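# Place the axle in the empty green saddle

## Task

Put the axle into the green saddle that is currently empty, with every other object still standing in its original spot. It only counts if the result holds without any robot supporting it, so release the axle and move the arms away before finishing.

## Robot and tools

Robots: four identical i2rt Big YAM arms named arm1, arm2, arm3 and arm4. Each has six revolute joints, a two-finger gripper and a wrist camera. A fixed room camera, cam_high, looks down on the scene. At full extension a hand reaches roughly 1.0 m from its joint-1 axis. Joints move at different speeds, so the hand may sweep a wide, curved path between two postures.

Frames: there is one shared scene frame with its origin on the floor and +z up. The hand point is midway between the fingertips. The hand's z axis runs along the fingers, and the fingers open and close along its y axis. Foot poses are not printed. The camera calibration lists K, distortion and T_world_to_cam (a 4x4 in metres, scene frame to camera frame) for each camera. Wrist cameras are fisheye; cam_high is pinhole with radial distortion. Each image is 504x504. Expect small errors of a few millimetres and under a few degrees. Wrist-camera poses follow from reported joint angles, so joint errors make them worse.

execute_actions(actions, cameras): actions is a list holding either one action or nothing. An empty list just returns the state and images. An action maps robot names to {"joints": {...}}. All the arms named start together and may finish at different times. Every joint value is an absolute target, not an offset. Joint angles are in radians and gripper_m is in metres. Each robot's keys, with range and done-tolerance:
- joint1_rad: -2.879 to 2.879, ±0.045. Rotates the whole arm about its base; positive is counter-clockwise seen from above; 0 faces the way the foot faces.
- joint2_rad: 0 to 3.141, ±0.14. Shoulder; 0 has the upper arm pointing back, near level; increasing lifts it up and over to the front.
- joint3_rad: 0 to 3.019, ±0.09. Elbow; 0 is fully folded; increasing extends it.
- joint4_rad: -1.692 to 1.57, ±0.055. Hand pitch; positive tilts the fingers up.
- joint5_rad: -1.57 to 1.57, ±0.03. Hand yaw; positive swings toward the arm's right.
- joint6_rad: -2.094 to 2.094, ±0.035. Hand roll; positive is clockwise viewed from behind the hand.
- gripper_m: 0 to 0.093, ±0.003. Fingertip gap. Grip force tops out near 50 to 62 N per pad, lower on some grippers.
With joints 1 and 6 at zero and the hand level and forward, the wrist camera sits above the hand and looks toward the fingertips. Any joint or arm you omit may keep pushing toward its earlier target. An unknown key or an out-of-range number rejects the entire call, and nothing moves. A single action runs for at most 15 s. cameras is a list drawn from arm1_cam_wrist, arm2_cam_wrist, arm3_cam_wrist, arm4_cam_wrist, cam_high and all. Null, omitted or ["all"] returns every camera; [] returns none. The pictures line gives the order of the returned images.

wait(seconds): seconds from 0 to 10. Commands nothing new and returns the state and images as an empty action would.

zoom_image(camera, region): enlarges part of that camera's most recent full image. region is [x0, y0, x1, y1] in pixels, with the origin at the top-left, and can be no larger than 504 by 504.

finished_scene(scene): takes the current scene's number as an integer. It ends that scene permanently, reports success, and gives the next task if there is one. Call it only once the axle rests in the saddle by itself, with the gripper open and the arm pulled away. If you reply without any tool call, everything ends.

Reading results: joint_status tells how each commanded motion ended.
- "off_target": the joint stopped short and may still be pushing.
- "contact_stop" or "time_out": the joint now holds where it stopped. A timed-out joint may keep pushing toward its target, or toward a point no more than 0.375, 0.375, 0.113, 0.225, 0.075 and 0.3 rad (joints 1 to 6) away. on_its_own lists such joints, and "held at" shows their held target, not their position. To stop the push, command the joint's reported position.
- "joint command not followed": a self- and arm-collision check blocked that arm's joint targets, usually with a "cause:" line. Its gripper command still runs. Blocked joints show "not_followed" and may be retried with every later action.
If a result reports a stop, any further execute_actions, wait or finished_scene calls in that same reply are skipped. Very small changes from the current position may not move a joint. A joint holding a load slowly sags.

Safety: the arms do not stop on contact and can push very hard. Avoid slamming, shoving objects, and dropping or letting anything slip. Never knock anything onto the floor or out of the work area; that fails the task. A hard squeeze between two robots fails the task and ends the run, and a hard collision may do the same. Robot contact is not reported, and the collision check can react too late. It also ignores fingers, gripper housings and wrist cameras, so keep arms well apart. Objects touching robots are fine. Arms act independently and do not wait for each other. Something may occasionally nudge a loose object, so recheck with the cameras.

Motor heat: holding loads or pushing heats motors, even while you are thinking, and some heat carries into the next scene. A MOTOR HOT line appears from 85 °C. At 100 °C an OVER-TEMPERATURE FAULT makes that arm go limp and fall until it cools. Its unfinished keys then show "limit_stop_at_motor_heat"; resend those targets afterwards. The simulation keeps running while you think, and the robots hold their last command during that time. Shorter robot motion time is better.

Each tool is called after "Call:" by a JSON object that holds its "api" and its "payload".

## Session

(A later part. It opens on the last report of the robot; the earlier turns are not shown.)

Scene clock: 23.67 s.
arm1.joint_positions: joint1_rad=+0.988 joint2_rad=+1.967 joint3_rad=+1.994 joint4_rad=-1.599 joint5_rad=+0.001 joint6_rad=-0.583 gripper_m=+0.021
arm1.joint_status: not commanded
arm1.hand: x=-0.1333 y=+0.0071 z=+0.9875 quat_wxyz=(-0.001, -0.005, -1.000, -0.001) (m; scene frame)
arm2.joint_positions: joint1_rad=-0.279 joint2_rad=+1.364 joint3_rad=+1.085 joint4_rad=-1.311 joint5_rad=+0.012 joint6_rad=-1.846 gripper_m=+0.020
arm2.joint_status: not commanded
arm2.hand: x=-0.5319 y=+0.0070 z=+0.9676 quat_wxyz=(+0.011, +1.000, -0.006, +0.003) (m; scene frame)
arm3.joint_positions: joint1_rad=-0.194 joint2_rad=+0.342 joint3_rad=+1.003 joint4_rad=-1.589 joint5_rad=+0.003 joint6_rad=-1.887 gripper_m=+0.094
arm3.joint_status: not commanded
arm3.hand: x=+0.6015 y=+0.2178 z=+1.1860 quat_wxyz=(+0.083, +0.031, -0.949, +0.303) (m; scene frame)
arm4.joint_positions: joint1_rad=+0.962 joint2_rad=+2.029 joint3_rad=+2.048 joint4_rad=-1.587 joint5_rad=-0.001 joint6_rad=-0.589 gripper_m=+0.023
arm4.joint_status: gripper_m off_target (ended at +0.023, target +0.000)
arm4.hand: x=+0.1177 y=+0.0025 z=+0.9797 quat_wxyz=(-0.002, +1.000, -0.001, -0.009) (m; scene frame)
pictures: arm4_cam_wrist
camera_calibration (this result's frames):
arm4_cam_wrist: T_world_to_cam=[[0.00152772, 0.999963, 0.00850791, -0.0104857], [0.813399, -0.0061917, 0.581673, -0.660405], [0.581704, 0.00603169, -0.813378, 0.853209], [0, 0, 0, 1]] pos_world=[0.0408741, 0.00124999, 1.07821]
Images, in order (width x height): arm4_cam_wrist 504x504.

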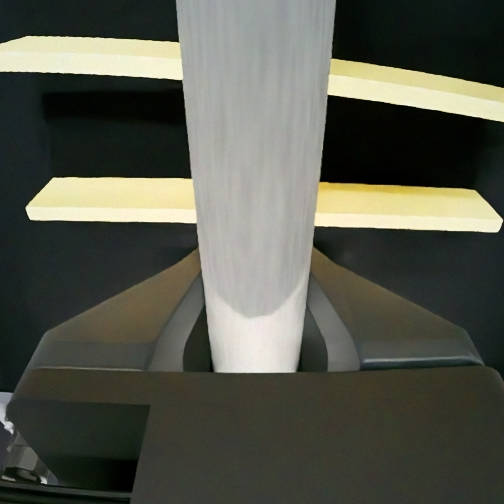

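Call:
{"api": "execute_actions", "payload": {"actions": [{"arm4":{"joints":{"joint2_rad":1.985,"joint3_rad":2.11}},"arm1":{"joints":{"joint2_rad":1.962,"joint3_rad":2.015}},"arm2":{"joints":{"joint2_rad":1.32,"joint3_rad":1.168}}}], "cameras": []}}

Call:
{"api": "execute_actions", "payload": {"actions": [{"arm1":{"joints":{"gripper_m":0.093}}}], "cameras": []}}

Call:
{"api": "execute_actions", "payload": {"actions": [{"arm1":{"joints":{"joint2_rad":1.70}}}], "cameras": ["cam_high"]}}

Call:
{"api": "execute_actions", "payload": {"actions": [{"arm1":{"joints":{"joint2_rad":0.55,"joint3_rad":1.27,"joint4_rad":-1.64}}}], "cameras": []}}

Call:
{"api": "execute_actions", "payload": {"actions": [{"arm1":{"joints":{"joint1_rad":-0.40,"joint3_rad":1.40,"joint6_rad":-1.98}}}], "cameras": []}}

Call:
{"api": "execute_actions", "payload": {"actions": [{"arm1":{"joints":{"joint2_rad":1.29}}}], "cameras": ["cam_high","arm1_cam_wrist"]}}

Scene clock: 24.80 s.
arm1.joint_positions: joint1_rad=+0.988 joint2_rad=+1.967 joint3_rad=+1.994 joint4_rad=-1.599 joint5_rad=+0.001 joint6_rad=-0.583 gripper_m=+0.021
arm1.joint_status: all done
arm1.hand: x=-0.1332 y=+0.0071 z=+0.9873 quat_wxyz=(-0.001, -0.005, -1.000, -0.001) (m; scene frame)
arm2.joint_positions: joint1_rad=-0.279 joint2_rad=+1.364 joint3_rad=+1.085 joint4_rad=-1.311 joint5_rad=+0.012 joint6_rad=-1.846 gripper_m=+0.020
arm2.joint_status: all done
arm2.hand: x=-0.5317 y=+0.0069 z=+0.9676 quat_wxyz=(+0.011, +1.000, -0.006, +0.003) (m; scene frame)
arm3.joint_positions: joint1_rad=-0.194 joint2_rad=+0.342 joint3_rad=+1.003 joint4_rad=-1.589 joint5_rad=+0.003 joint6_rad=-1.887 gripper_m=+0.094
arm3.joint_status: not commanded
arm3.hand: x=+0.6015 y=+0.2178 z=+1.1860 quat_wxyz=(+0.083, +0.031, -0.949, +0.303) (m; scene frame)
arm4.joint_positions: joint1_rad=+0.962 joint2_rad=+2.025 joint3_rad=+2.048 joint4_rad=-1.586 joint5_rad=+0.000 joint6_rad=-0.588 gripper_m=+0.023
arm4.joint_status: all done
arm4.hand: x=+0.1179 y=+0.0025 z=+0.9823 quat_wxyz=(-0.004, +1.000, -0.002, -0.010) (m; scene frame)
pictures: none
No camera images: the call's "cameras" was empty. Leave "cameras" out to get every camera's image.

Scene clock: 25.50 s.
arm1.joint_positions: joint1_rad=+0.988 joint2_rad=+1.967 joint3_rad=+1.994 joint4_rad=-1.599 joint5_rad=+0.001 joint6_rad=-0.583 gripper_m=+0.093
arm1.joint_status: all done
arm1.hand: x=-0.1332 y=+0.0071 z=+0.9873 quat_wxyz=(-0.001, -0.005, -1.000, -0.001) (m; scene frame)
arm2.joint_positions: joint1_rad=-0.279 joint2_rad=+1.364 joint3_rad=+1.085 joint4_rad=-1.311 joint5_rad=+0.012 joint6_rad=-1.846 gripper_m=+0.020
arm2.joint_status: not commanded
arm2.hand: x=-0.5317 y=+0.0069 z=+0.9676 quat_wxyz=(+0.011, +1.000, -0.006, +0.003) (m; scene frame)
arm3.joint_positions: joint1_rad=-0.194 joint2_rad=+0.342 joint3_rad=+1.003 joint4_rad=-1.589 joint5_rad=+0.003 joint6_rad=-1.887 gripper_m=+0.094
arm3.joint_status: not commanded
arm3.hand: x=+0.6015 y=+0.2178 z=+1.1860 quat_wxyz=(+0.083, +0.031, -0.949, +0.303) (m; scene frame)
arm4.joint_positions: joint1_rad=+0.962 joint2_rad=+2.025 joint3_rad=+2.048 joint4_rad=-1.586 joint5_rad=+0.001 joint6_rad=-0.588 gripper_m=+0.023
arm4.joint_status: not commanded
arm4.hand: x=+0.1179 y=+0.0027 z=+0.9823 quat_wxyz=(-0.004, +1.000, -0.002, -0.010) (m; scene frame)
pictures: none
No camera images: the call's "cameras" was empty. Leave "cameras" out to get every camera's image.

Scene clock: 26.87 s.
arm1.joint_positions: joint1_rad=+0.988 joint2_rad=+1.685 joint3_rad=+2.002 joint4_rad=-1.599 joint5_rad=+0.001 joint6_rad=-0.583 gripper_m=+0.093
arm1.joint_status: all done
arm1.hand: x=-0.1727 y=+0.0328 z=+1.1511 quat_wxyz=(-0.121, -0.005, -0.990, +0.079) (m; scene frame)
arm2.joint_positions: joint1_rad=-0.279 joint2_rad=+1.364 joint3_rad=+1.085 joint4_rad=-1.311 joint5_rad=+0.012 joint6_rad=-1.846 gripper_m=+0.020
arm2.joint_status: not commanded
arm2.hand: x=-0.5317 y=+0.0069 z=+0.9676 quat_wxyz=(+0.011, +1.000, -0.006, +0.003) (m; scene frame)
arm3.joint_positions: joint1_rad=-0.194 joint2_rad=+0.342 joint3_rad=+1.003 joint4_rad=-1.589 joint5_rad=+0.003 joint6_rad=-1.887 gripper_m=+0.094
arm3.joint_status: not commanded
arm3.hand: x=+0.6015 y=+0.2178 z=+1.1860 quat_wxyz=(+0.083, +0.031, -0.949, +0.303) (m; scene frame)
arm4.joint_positions: joint1_rad=+0.962 joint2_rad=+2.025 joint3_rad=+2.048 joint4_rad=-1.586 joint5_rad=+0.001 joint6_rad=-0.588 gripper_m=+0.023
arm4.joint_status: not commanded
arm4.hand: x=+0.1179 y=+0.0027 z=+0.9823 quat_wxyz=(-0.004, +1.000, -0.002, -0.010) (m; scene frame)
pictures: cam_high
Images, in order (width x height): cam_high 504x504.

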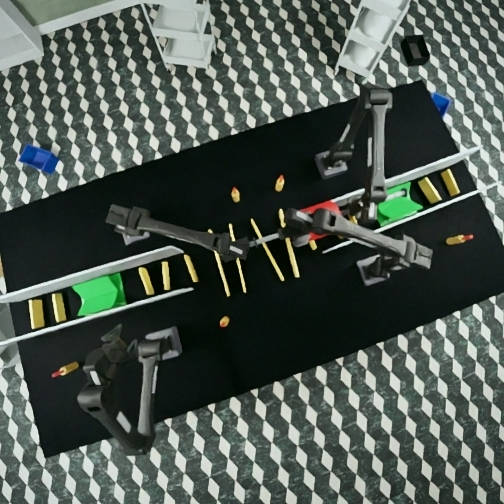

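Scene clock: 28.63 s.
arm1.joint_positions: joint1_rad=+0.988 joint2_rad=+0.553 joint3_rad=+1.271 joint4_rad=-1.632 joint5_rad=+0.001 joint6_rad=-0.583 gripper_m=+0.093
arm1.joint_status: all done
arm1.hand: x=-0.4985 y=+0.2518 z=+1.2122 quat_wxyz=(-0.270, -0.006, -0.946, +0.178) (m; scene frame)
arm2.joint_positions: joint1_rad=-0.279 joint2_rad=+1.364 joint3_rad=+1.085 joint4_rad=-1.311 joint5_rad=+0.012 joint6_rad=-1.846 gripper_m=+0.020
arm2.joint_status: not commanded
arm2.hand: x=-0.5317 y=+0.0069 z=+0.9676 quat_wxyz=(+0.011, +1.000, -0.006, +0.003) (m; scene frame)
arm3.joint_positions: joint1_rad=-0.194 joint2_rad=+0.342 joint3_rad=+1.003 joint4_rad=-1.589 joint5_rad=+0.003 joint6_rad=-1.887 gripper_m=+0.094
arm3.joint_status: not commanded
arm3.hand: x=+0.6015 y=+0.2178 z=+1.1860 quat_wxyz=(+0.083, +0.031, -0.949, +0.303) (m; scene frame)
arm4.joint_positions: joint1_rad=+0.962 joint2_rad=+2.025 joint3_rad=+2.048 joint4_rad=-1.586 joint5_rad=+0.001 joint6_rad=-0.588 gripper_m=+0.023
arm4.joint_status: not commanded
arm4.hand: x=+0.1179 y=+0.0027 z=+0.9823 quat_wxyz=(-0.004, +1.000, -0.002, -0.010) (m; scene frame)
pictures: none
No camera images: the call's "cameras" was empty. Leave "cameras" out to get every camera's image.

Scene clock: 30.70 s.
arm1.joint_positions: joint1_rad=-0.393 joint2_rad=+0.553 joint3_rad=+1.372 joint4_rad=-1.632 joint5_rad=+0.000 joint6_rad=-1.964 gripper_m=+0.093
arm1.joint_status: all done
arm1.hand: x=-0.7069 y=+0.1971 z=+1.2551 quat_wxyz=(+0.142, -0.005, -0.930, +0.340) (m; scene frame)
arm2.joint_positions: joint1_rad=-0.279 joint2_rad=+1.364 joint3_rad=+1.085 joint4_rad=-1.311 joint5_rad=+0.012 joint6_rad=-1.846 gripper_m=+0.020
arm2.joint_status: not commanded
arm2.hand: x=-0.5317 y=+0.0069 z=+0.9676 quat_wxyz=(+0.011, +1.000, -0.006, +0.003) (m; scene frame)
arm3.joint_positions: joint1_rad=-0.194 joint2_rad=+0.342 joint3_rad=+1.003 joint4_rad=-1.589 joint5_rad=+0.003 joint6_rad=-1.887 gripper_m=+0.094
arm3.joint_status: not commanded
arm3.hand: x=+0.6015 y=+0.2178 z=+1.1860 quat_wxyz=(+0.083, +0.031, -0.949, +0.303) (m; scene frame)
arm4.joint_positions: joint1_rad=+0.962 joint2_rad=+2.025 joint3_rad=+2.048 joint4_rad=-1.586 joint5_rad=+0.001 joint6_rad=-0.588 gripper_m=+0.023
arm4.joint_status: not commanded
arm4.hand: x=+0.1179 y=+0.0027 z=+0.9823 quat_wxyz=(-0.004, +1.000, -0.002, -0.010) (m; scene frame)
pictures: none
No camera images: the call's "cameras" was empty. Leave "cameras" out to get every camera's image.

Scene clock: 32.10 s.
arm1.joint_positions: joint1_rad=-0.393 joint2_rad=+1.292 joint3_rad=+1.379 joint4_rad=-1.632 joint5_rad=+0.000 joint6_rad=-1.965 gripper_m=+0.093
arm1.joint_status: all done
arm1.hand: x=-0.7865 y=+0.0094 z=+1.0675 quat_wxyz=(+0.003, -0.005, -1.000, +0.010) (m; scene frame)
arm2.joint_positions: joint1_rad=-0.279 joint2_rad=+1.364 joint3_rad=+1.085 joint4_rad=-1.311 joint5_rad=+0.012 joint6_rad=-1.846 gripper_m=+0.020
arm2.joint_status: not commanded
arm2.hand: x=-0.5317 y=+0.0069 z=+0.9676 quat_wxyz=(+0.011, +1.000, -0.006, +0.003) (m; scene frame)
arm3.joint_positions: joint1_rad=-0.194 joint2_rad=+0.342 joint3_rad=+1.003 joint4_rad=-1.589 joint5_rad=+0.003 joint6_rad=-1.887 gripper_m=+0.094
arm3.joint_status: not commanded
arm3.hand: x=+0.6015 y=+0.2178 z=+1.1860 quat_wxyz=(+0.083, +0.031, -0.949, +0.303) (m; scene frame)
arm4.joint_positions: joint1_rad=+0.962 joint2_rad=+2.025 joint3_rad=+2.048 joint4_rad=-1.586 joint5_rad=+0.001 joint6_rad=-0.588 gripper_m=+0.023
arm4.joint_status: not commanded
arm4.hand: x=+0.1179 y=+0.0027 z=+0.9823 quat_wxyz=(-0.004, +1.000, -0.002, -0.010) (m; scene frame)
pictures: arm1_cam_wrist, cam_high
camera_calibration (this result's frames):
arm1_cam_wrist: T_world_to_cam=[[-0.00368638, -0.999633, 0.0268252, -0.0243203], [-0.796591, 0.0191518, 0.604215, -1.26885], [-0.604507, -0.0191414, -0.79637, 0.497487], [0, 0, 0, 1]] pos_world=[-0.710114, 0.00951194, 1.1635]
Images, in order (width x height): arm1_cam_wrist 504x504, cam_high 504x504.

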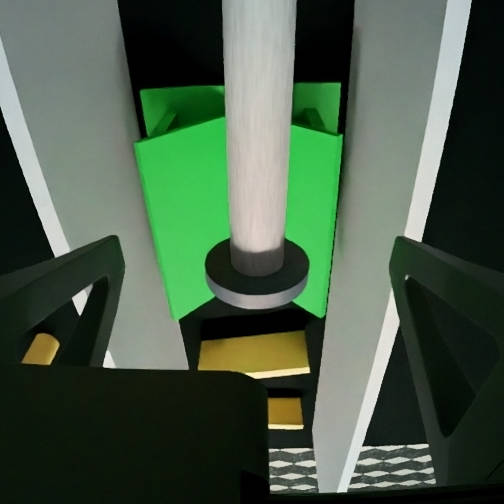

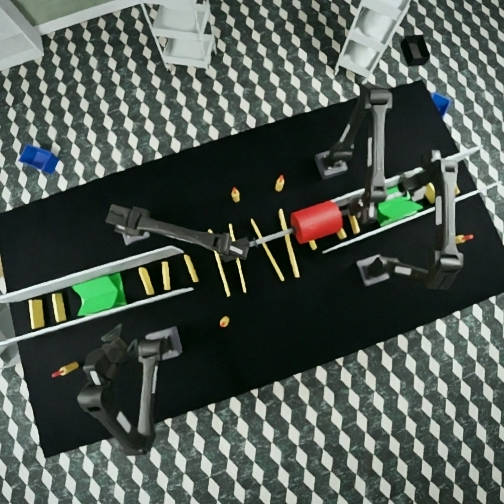

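Call:
{"api": "execute_actions", "payload": {"actions": []}}

Scene clock: 33.30 s.
arm1.joint_positions: joint1_rad=-0.393 joint2_rad=+1.292 joint3_rad=+1.379 joint4_rad=-1.632 joint5_rad=+0.000 joint6_rad=-1.965 gripper_m=+0.093
arm1.joint_status: all done
arm1.hand: x=-0.7865 y=+0.0094 z=+1.0675 quat_wxyz=(+0.003, -0.005, -1.000, +0.010) (m; scene frame)
arm2.joint_positions: joint1_rad=-0.279 joint2_rad=+1.364 joint3_rad=+1.085 joint4_rad=-1.311 joint5_rad=+0.012 joint6_rad=-1.846 gripper_m=+0.020
arm2.joint_status: not commanded
arm2.hand: x=-0.5317 y=+0.0069 z=+0.9676 quat_wxyz=(+0.011, +1.000, -0.006, +0.003) (m; scene frame)
arm3.joint_positions: joint1_rad=-0.194 joint2_rad=+0.342 joint3_rad=+1.003 joint4_rad=-1.589 joint5_rad=+0.003 joint6_rad=-1.887 gripper_m=+0.094
arm3.joint_status: not commanded
arm3.hand: x=+0.6015 y=+0.2178 z=+1.1860 quat_wxyz=(+0.083, +0.031, -0.949, +0.303) (m; scene frame)
arm4.joint_positions: joint1_rad=+0.962 joint2_rad=+2.025 joint3_rad=+2.048 joint4_rad=-1.586 joint5_rad=+0.001 joint6_rad=-0.588 gripper_m=+0.023
arm4.joint_status: not commanded
arm4.hand: x=+0.1179 y=+0.0027 z=+0.9823 quat_wxyz=(-0.004, +1.000, -0.002, -0.010) (m; scene frame)
pictures: arm1_cam_wrist, arm2_cam_wrist, arm3_cam_wrist, arm4_cam_wrist, cam_high
camera_calibration (this result's frames):
arm1_cam_wrist: T_world_to_cam=[[-0.00368638, -0.999633, 0.0268252, -0.0243203], [-0.796591, 0.0191518, 0.604215, -1.26885], [-0.604507, -0.0191414, -0.79637, 0.497487], [0, 0, 0, 1]] pos_world=[-0.710114, 0.00951194, 1.1635]
arm2_cam_wrist: T_world_to_cam=[[0.0180312, 0.99947, -0.0271072, 0.0300244], [0.796507, 0.00202888, 0.604626, -0.158647], [0.60436, -0.0324932, -0.796048, 1.21261], [0, 0, 0, 1]] pos_world=[-0.607034, 0.00971516, 1.06204]
arm3_cam_wrist: T_world_to_cam=[[0.118792, -0.821603, 0.557545, -0.554276], [-0.712403, 0.320616, 0.62425, -0.375382], [-0.691644, -0.471353, -0.547226, 1.29651], [0, 0, 0, 1]] pos_world=[0.695142, 0.276072, 1.25285]
arm4_cam_wrist: T_world_to_cam=[[0.00200201, 0.999917, 0.0127388, -0.0149154], [0.815476, -0.00900558, 0.578721, -0.659396], [0.578788, 0.00922959, -0.815426, 0.857523], [0, 0, 0, 1]] pos_world=[0.0414276, 0.00106128, 1.08104]
Images, in order (width x height): arm1_cam_wrist 504x504, arm2_cam_wrist 504x504, arm3_cam_wrist 504x504, arm4_cam_wrist 504x504, cam_high 504x504.

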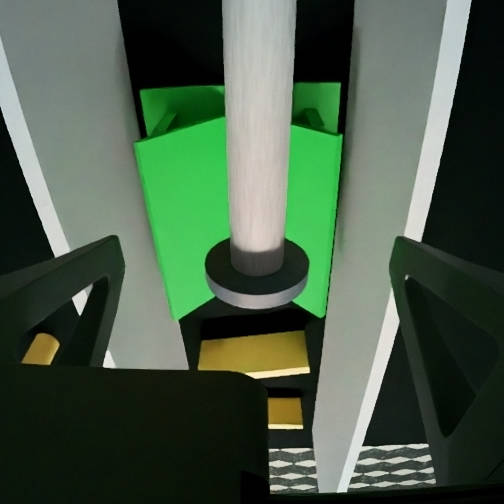

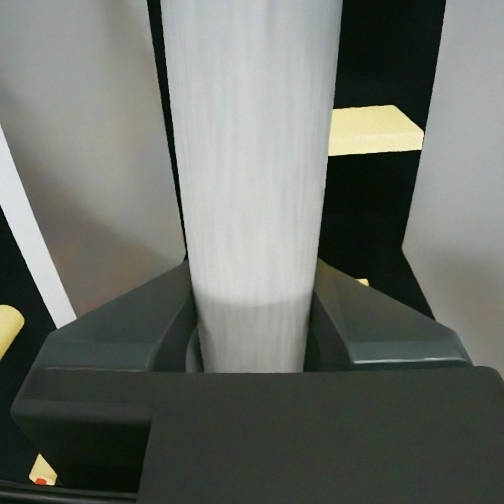

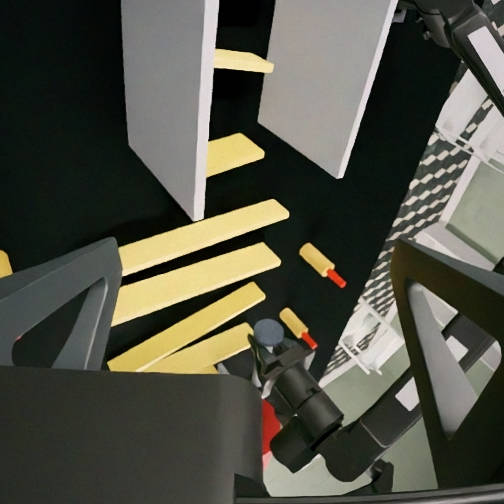

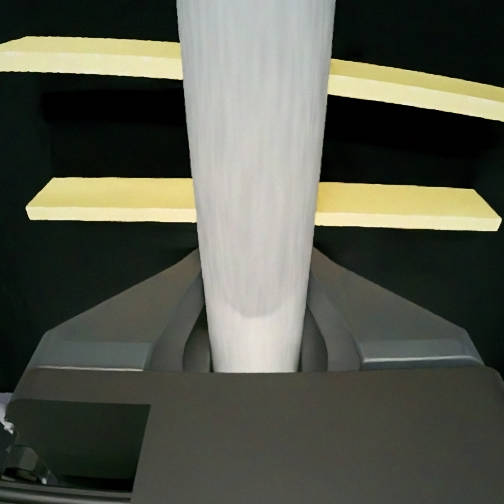

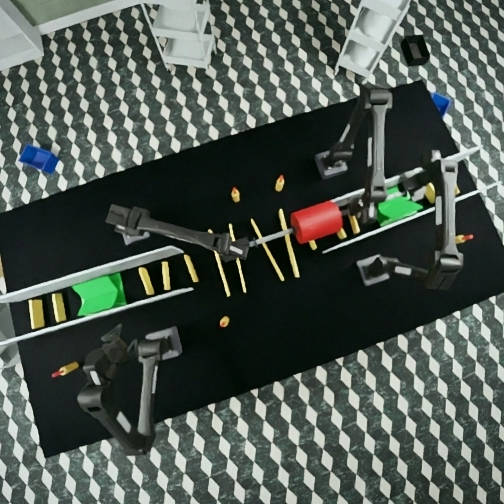

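Call:
{"api": "execute_actions", "payload": {"actions": [{"arm1":{"joints":{"joint2_rad":1.305,"joint3_rad":1.185,"joint4_rad":-1.432,"gripper_m":0.07}}}], "cameras": ["arm1_cam_wrist"]}}

Scene clock: 34.57 s.
arm1.joint_positions: joint1_rad=-0.393 joint2_rad=+1.296 joint3_rad=+1.177 joint4_rad=-1.445 joint5_rad=+0.000 joint6_rad=-1.965 gripper_m=+0.070
arm1.joint_status: all done
arm1.hand: x=-0.7845 y=+0.0136 z=+0.9892 quat_wxyz=(+0.000, -0.005, -1.000, +0.002) (m; scene frame)
arm2.joint_positions: joint1_rad=-0.279 joint2_rad=+1.364 joint3_rad=+1.085 joint4_rad=-1.311 joint5_rad=+0.012 joint6_rad=-1.846 gripper_m=+0.020
arm2.joint_status: not commanded
arm2.hand: x=-0.5317 y=+0.0069 z=+0.9676 quat_wxyz=(+0.011, +1.000, -0.006, +0.003) (m; scene frame)
arm3.joint_positions: joint1_rad=-0.194 joint2_rad=+0.342 joint3_rad=+1.003 joint4_rad=-1.589 joint5_rad=+0.003 joint6_rad=-1.887 gripper_m=+0.094
arm3.joint_status: not commanded
arm3.hand: x=+0.6015 y=+0.2178 z=+1.1860 quat_wxyz=(+0.083, +0.031, -0.949, +0.303) (m; scene frame)
arm4.joint_positions: joint1_rad=+0.962 joint2_rad=+2.025 joint3_rad=+2.048 joint4_rad=-1.586 joint5_rad=+0.001 joint6_rad=-0.588 gripper_m=+0.023
arm4.joint_status: not commanded
arm4.hand: x=+0.1179 y=+0.0027 z=+0.9823 quat_wxyz=(-0.004, +1.000, -0.002, -0.010) (m; scene frame)
pictures: arm1_cam_wrist
camera_calibration (this result's frames):
arm1_cam_wrist: T_world_to_cam=[[-0.00377963, -0.999947, 0.00960842, -0.0010139], [-0.801004, 0.00877952, 0.598595, -1.2178], [-0.598647, -0.00543392, -0.800995, 0.445401], [0, 0, 0, 1]] pos_world=[-0.708827, 0.0120981, 1.08574]
Images, in order (width x height): arm1_cam_wrist 504x504.

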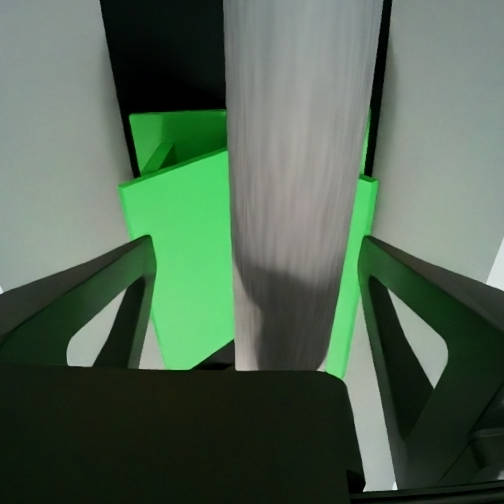

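Call:
{"api": "execute_actions", "payload": {"actions": [{"arm1":{"joints":{"joint2_rad":1.33,"joint3_rad":1.22,"joint4_rad":-1.44}}}], "cameras": ["arm1_cam_wrist"]}}

Scene clock: 36.57 s.
arm1.joint_positions: joint1_rad=-0.393 joint2_rad=+1.314 joint3_rad=+1.177 joint4_rad=-1.445 joint5_rad=+0.000 joint6_rad=-1.965 gripper_m=+0.070
arm1.joint_status: all done
arm1.hand: x=-0.7852 y=+0.0122 z=+0.9829 quat_wxyz=(-0.004, -0.005, -1.000, -0.007) (m; scene frame)
arm2.joint_positions: joint1_rad=-0.279 joint2_rad=+1.364 joint3_rad=+1.085 joint4_rad=-1.311 joint5_rad=+0.012 joint6_rad=-1.846 gripper_m=+0.020
arm2.joint_status: not commanded
arm2.hand: x=-0.5317 y=+0.0069 z=+0.9676 quat_wxyz=(+0.011, +1.000, -0.006, +0.003) (m; scene frame)
arm3.joint_positions: joint1_rad=-0.194 joint2_rad=+0.342 joint3_rad=+1.003 joint4_rad=-1.589 joint5_rad=+0.003 joint6_rad=-1.887 gripper_m=+0.094
arm3.joint_status: not commanded
arm3.hand: x=+0.6015 y=+0.2178 z=+1.1860 quat_wxyz=(+0.083, +0.031, -0.949, +0.303) (m; scene frame)
arm4.joint_positions: joint1_rad=+0.962 joint2_rad=+2.025 joint3_rad=+2.048 joint4_rad=-1.586 joint5_rad=+0.001 joint6_rad=-0.588 gripper_m=+0.023
arm4.joint_status: not commanded
arm4.hand: x=+0.1179 y=+0.0027 z=+0.9823 quat_wxyz=(-0.004, +1.000, -0.002, -0.010) (m; scene frame)
pictures: arm1_cam_wrist
camera_calibration (this result's frames):
arm1_cam_wrist: T_world_to_cam=[[-0.0037485, -0.999967, -0.00726003, 0.0141728], [-0.805286, -0.0012858, 0.592886, -1.21213], [-0.592875, 0.00806883, -0.805254, 0.448525], [0, 0, 0, 1]] pos_world=[-0.710138, 0.00899467, 1.07993]
Images, in order (width x height): arm1_cam_wrist 504x504.

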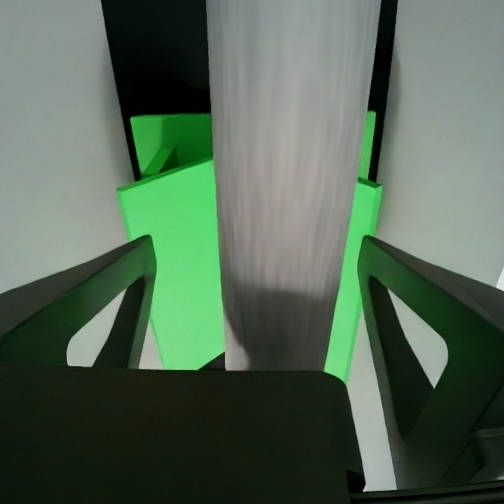

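Call:
{"api": "execute_actions", "payload": {"actions": [{"arm1":{"joints":{"joint3_rad":1.25,"joint4_rad":-1.425}}}], "cameras": ["arm1_cam_wrist"]}}

Scene clock: 38.80 s.
arm1.joint_positions: joint1_rad=-0.393 joint2_rad=+1.314 joint3_rad=+1.206 joint4_rad=-1.437 joint5_rad=+0.000 joint6_rad=-1.965 gripper_m=+0.070
arm1.joint_status: all done
arm1.hand: x=-0.7893 y=+0.0024 z=+0.9941 quat_wxyz=(+0.003, -0.005, -1.000, +0.011) (m; scene frame)
arm2.joint_positions: joint1_rad=-0.279 joint2_rad=+1.364 joint3_rad=+1.085 joint4_rad=-1.311 joint5_rad=+0.012 joint6_rad=-1.846 gripper_m=+0.020
arm2.joint_status: not commanded
arm2.hand: x=-0.5317 y=+0.0069 z=+0.9676 quat_wxyz=(+0.011, +1.000, -0.006, +0.003) (m; scene frame)
arm3.joint_positions: joint1_rad=-0.194 joint2_rad=+0.342 joint3_rad=+1.003 joint4_rad=-1.589 joint5_rad=+0.003 joint6_rad=-1.887 gripper_m=+0.094
arm3.joint_status: not commanded
arm3.hand: x=+0.6015 y=+0.2178 z=+1.1860 quat_wxyz=(+0.083, +0.031, -0.949, +0.303) (m; scene frame)
arm4.joint_positions: joint1_rad=+0.962 joint2_rad=+2.025 joint3_rad=+2.048 joint4_rad=-1.586 joint5_rad=+0.001 joint6_rad=-0.588 gripper_m=+0.023
arm4.joint_status: not commanded
arm4.hand: x=+0.1179 y=+0.0027 z=+0.9823 quat_wxyz=(-0.004, +1.000, -0.002, -0.010) (m; scene frame)
pictures: arm1_cam_wrist
camera_calibration (this result's frames):
arm1_cam_wrist: T_world_to_cam=[[-0.00368316, -0.999624, 0.0271765, -0.0296859], [-0.796501, 0.0193644, 0.604327, -1.22661], [-0.604626, -0.0194203, -0.796273, 0.43697], [0, 0, 0, 1]] pos_world=[-0.712906, 0.00256403, 1.09003]
Images, in order (width x height): arm1_cam_wrist 504x504.

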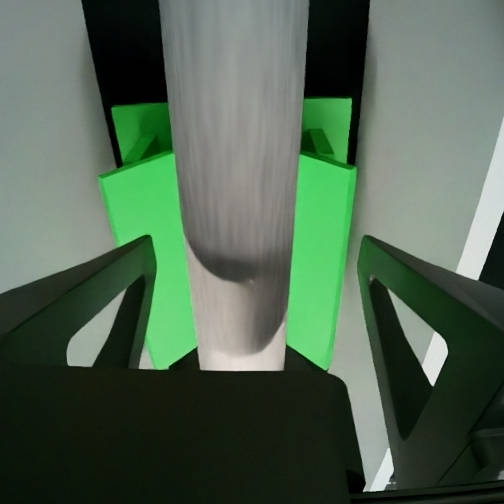

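Call:
{"api": "execute_actions", "payload": {"actions": [{"arm1":{"joints":{"joint3_rad":1.195}}}], "cameras": ["arm1_cam_wrist"]}}

Scene clock: 39.57 s.
arm1.joint_positions: joint1_rad=-0.393 joint2_rad=+1.314 joint3_rad=+1.194 joint4_rad=-1.437 joint5_rad=+0.000 joint6_rad=-1.965 gripper_m=+0.070
arm1.joint_status: all done
arm1.hand: x=-0.7879 y=+0.0057 z=+0.9892 quat_wxyz=(+0.001, -0.005, -1.000, +0.005) (m; scene frame)
arm2.joint_positions: joint1_rad=-0.279 joint2_rad=+1.364 joint3_rad=+1.085 joint4_rad=-1.311 joint5_rad=+0.012 joint6_rad=-1.846 gripper_m=+0.020
arm2.joint_status: not commanded
arm2.hand: x=-0.5317 y=+0.0069 z=+0.9676 quat_wxyz=(+0.011, +1.000, -0.006, +0.003) (m; scene frame)
arm3.joint_positions: joint1_rad=-0.194 joint2_rad=+0.342 joint3_rad=+1.003 joint4_rad=-1.589 joint5_rad=+0.003 joint6_rad=-1.887 gripper_m=+0.094
arm3.joint_status: not commanded
arm3.hand: x=+0.6015 y=+0.2178 z=+1.1860 quat_wxyz=(+0.083, +0.031, -0.949, +0.303) (m; scene frame)
arm4.joint_positions: joint1_rad=+0.962 joint2_rad=+2.025 joint3_rad=+2.048 joint4_rad=-1.586 joint5_rad=+0.001 joint6_rad=-0.588 gripper_m=+0.023
arm4.joint_status: not commanded
arm4.hand: x=+0.1179 y=+0.0027 z=+0.9823 quat_wxyz=(-0.004, +1.000, -0.002, -0.010) (m; scene frame)
pictures: arm1_cam_wrist
camera_calibration (this result's frames):
arm1_cam_wrist: T_world_to_cam=[[-0.00376006, -0.999866, 0.0159336, -0.0152124], [-0.799388, 0.0125785, 0.600684, -1.22127], [-0.600803, -0.0104786, -0.799328, 0.44003], [0, 0, 0, 1]] pos_world=[-0.711957, 0.00476236, 1.08557]
Images, in order (width x height): arm1_cam_wrist 504x504.

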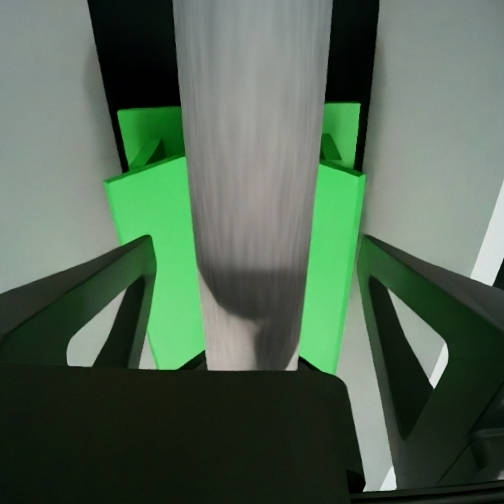

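Call:
{"api": "execute_actions", "payload": {"actions": [{"arm1":{"joints":{"gripper_m":0.0}}}], "cameras": []}}

Call:
{"api": "execute_actions", "payload": {"actions": [{"arm1":{"joints":{"joint2_rad":1.28,"joint3_rad":1.265}},"arm2":{"joints":{"joint2_rad":1.35,"joint3_rad":1.11}}}], "cameras": ["arm1_cam_wrist"]}}

Scene clock: 40.40 s.
arm1.joint_positions: joint1_rad=-0.394 joint2_rad=+1.314 joint3_rad=+1.193 joint4_rad=-1.437 joint5_rad=+0.001 joint6_rad=-1.965 gripper_m=+0.022
arm1.joint_status: gripper_m off_target (ended at +0.022, target +0.000)
arm1.hand: x=-0.7880 y=+0.0061 z=+0.9888 quat_wxyz=(+0.001, -0.005, -1.000, +0.004) (m; scene frame)
arm2.joint_positions: joint1_rad=-0.279 joint2_rad=+1.364 joint3_rad=+1.085 joint4_rad=-1.312 joint5_rad=+0.013 joint6_rad=-1.846 gripper_m=+0.020
arm2.joint_status: not commanded
arm2.hand: x=-0.5317 y=+0.0066 z=+0.9677 quat_wxyz=(+0.012, +1.000, -0.006, +0.003) (m; scene frame)
arm3.joint_positions: joint1_rad=-0.194 joint2_rad=+0.342 joint3_rad=+1.003 joint4_rad=-1.589 joint5_rad=+0.003 joint6_rad=-1.887 gripper_m=+0.094
arm3.joint_status: not commanded
arm3.hand: x=+0.6015 y=+0.2178 z=+1.1860 quat_wxyz=(+0.083, +0.031, -0.949, +0.303) (m; scene frame)
arm4.joint_positions: joint1_rad=+0.962 joint2_rad=+2.025 joint3_rad=+2.048 joint4_rad=-1.585 joint5_rad=+0.002 joint6_rad=-0.588 gripper_m=+0.023
arm4.joint_status: not commanded
arm4.hand: x=+0.1179 y=+0.0029 z=+0.9823 quat_wxyz=(-0.005, +1.000, -0.002, -0.010) (m; scene frame)
pictures: none
No camera images: the call's "cameras" was empty. Leave "cameras" out to get every camera's image.

Scene clock: 41.00 s.
arm1.joint_positions: joint1_rad=-0.394 joint2_rad=+1.309 joint3_rad=+1.194 joint4_rad=-1.437 joint5_rad=+0.001 joint6_rad=-1.965 gripper_m=+0.022
arm1.joint_status: all done
arm1.hand: x=-0.7880 y=+0.0062 z=+0.9908 quat_wxyz=(+0.002, -0.005, -1.000, +0.007) (m; scene frame)
arm2.joint_positions: joint1_rad=-0.279 joint2_rad=+1.364 joint3_rad=+1.085 joint4_rad=-1.312 joint5_rad=+0.013 joint6_rad=-1.846 gripper_m=+0.020
arm2.joint_status: all done
arm2.hand: x=-0.5317 y=+0.0066 z=+0.9676 quat_wxyz=(+0.012, +1.000, -0.006, +0.003) (m; scene frame)
arm3.joint_positions: joint1_rad=-0.194 joint2_rad=+0.342 joint3_rad=+1.003 joint4_rad=-1.589 joint5_rad=+0.003 joint6_rad=-1.887 gripper_m=+0.094
arm3.joint_status: not commanded
arm3.hand: x=+0.6015 y=+0.2178 z=+1.1860 quat_wxyz=(+0.083, +0.031, -0.949, +0.303) (m; scene frame)
arm4.joint_positions: joint1_rad=+0.962 joint2_rad=+2.025 joint3_rad=+2.048 joint4_rad=-1.585 joint5_rad=+0.002 joint6_rad=-0.588 gripper_m=+0.023
arm4.joint_status: not commanded
arm4.hand: x=+0.1179 y=+0.0029 z=+0.9823 quat_wxyz=(-0.005, +1.000, -0.002, -0.010) (m; scene frame)
pictures: arm1_cam_wrist
camera_calibration (this result's frames):
arm1_cam_wrist: T_world_to_cam=[[-0.00373454, -0.999796, 0.0198504, -0.0186061], [-0.797881, 0.0149452, 0.60263, -1.22308], [-0.602804, -0.0135877, -0.797774, 0.438172], [0, 0, 0, 1]] pos_world=[-0.711807, 0.00563052, 1.08699]
Images, in order (width x height): arm1_cam_wrist 504x504.

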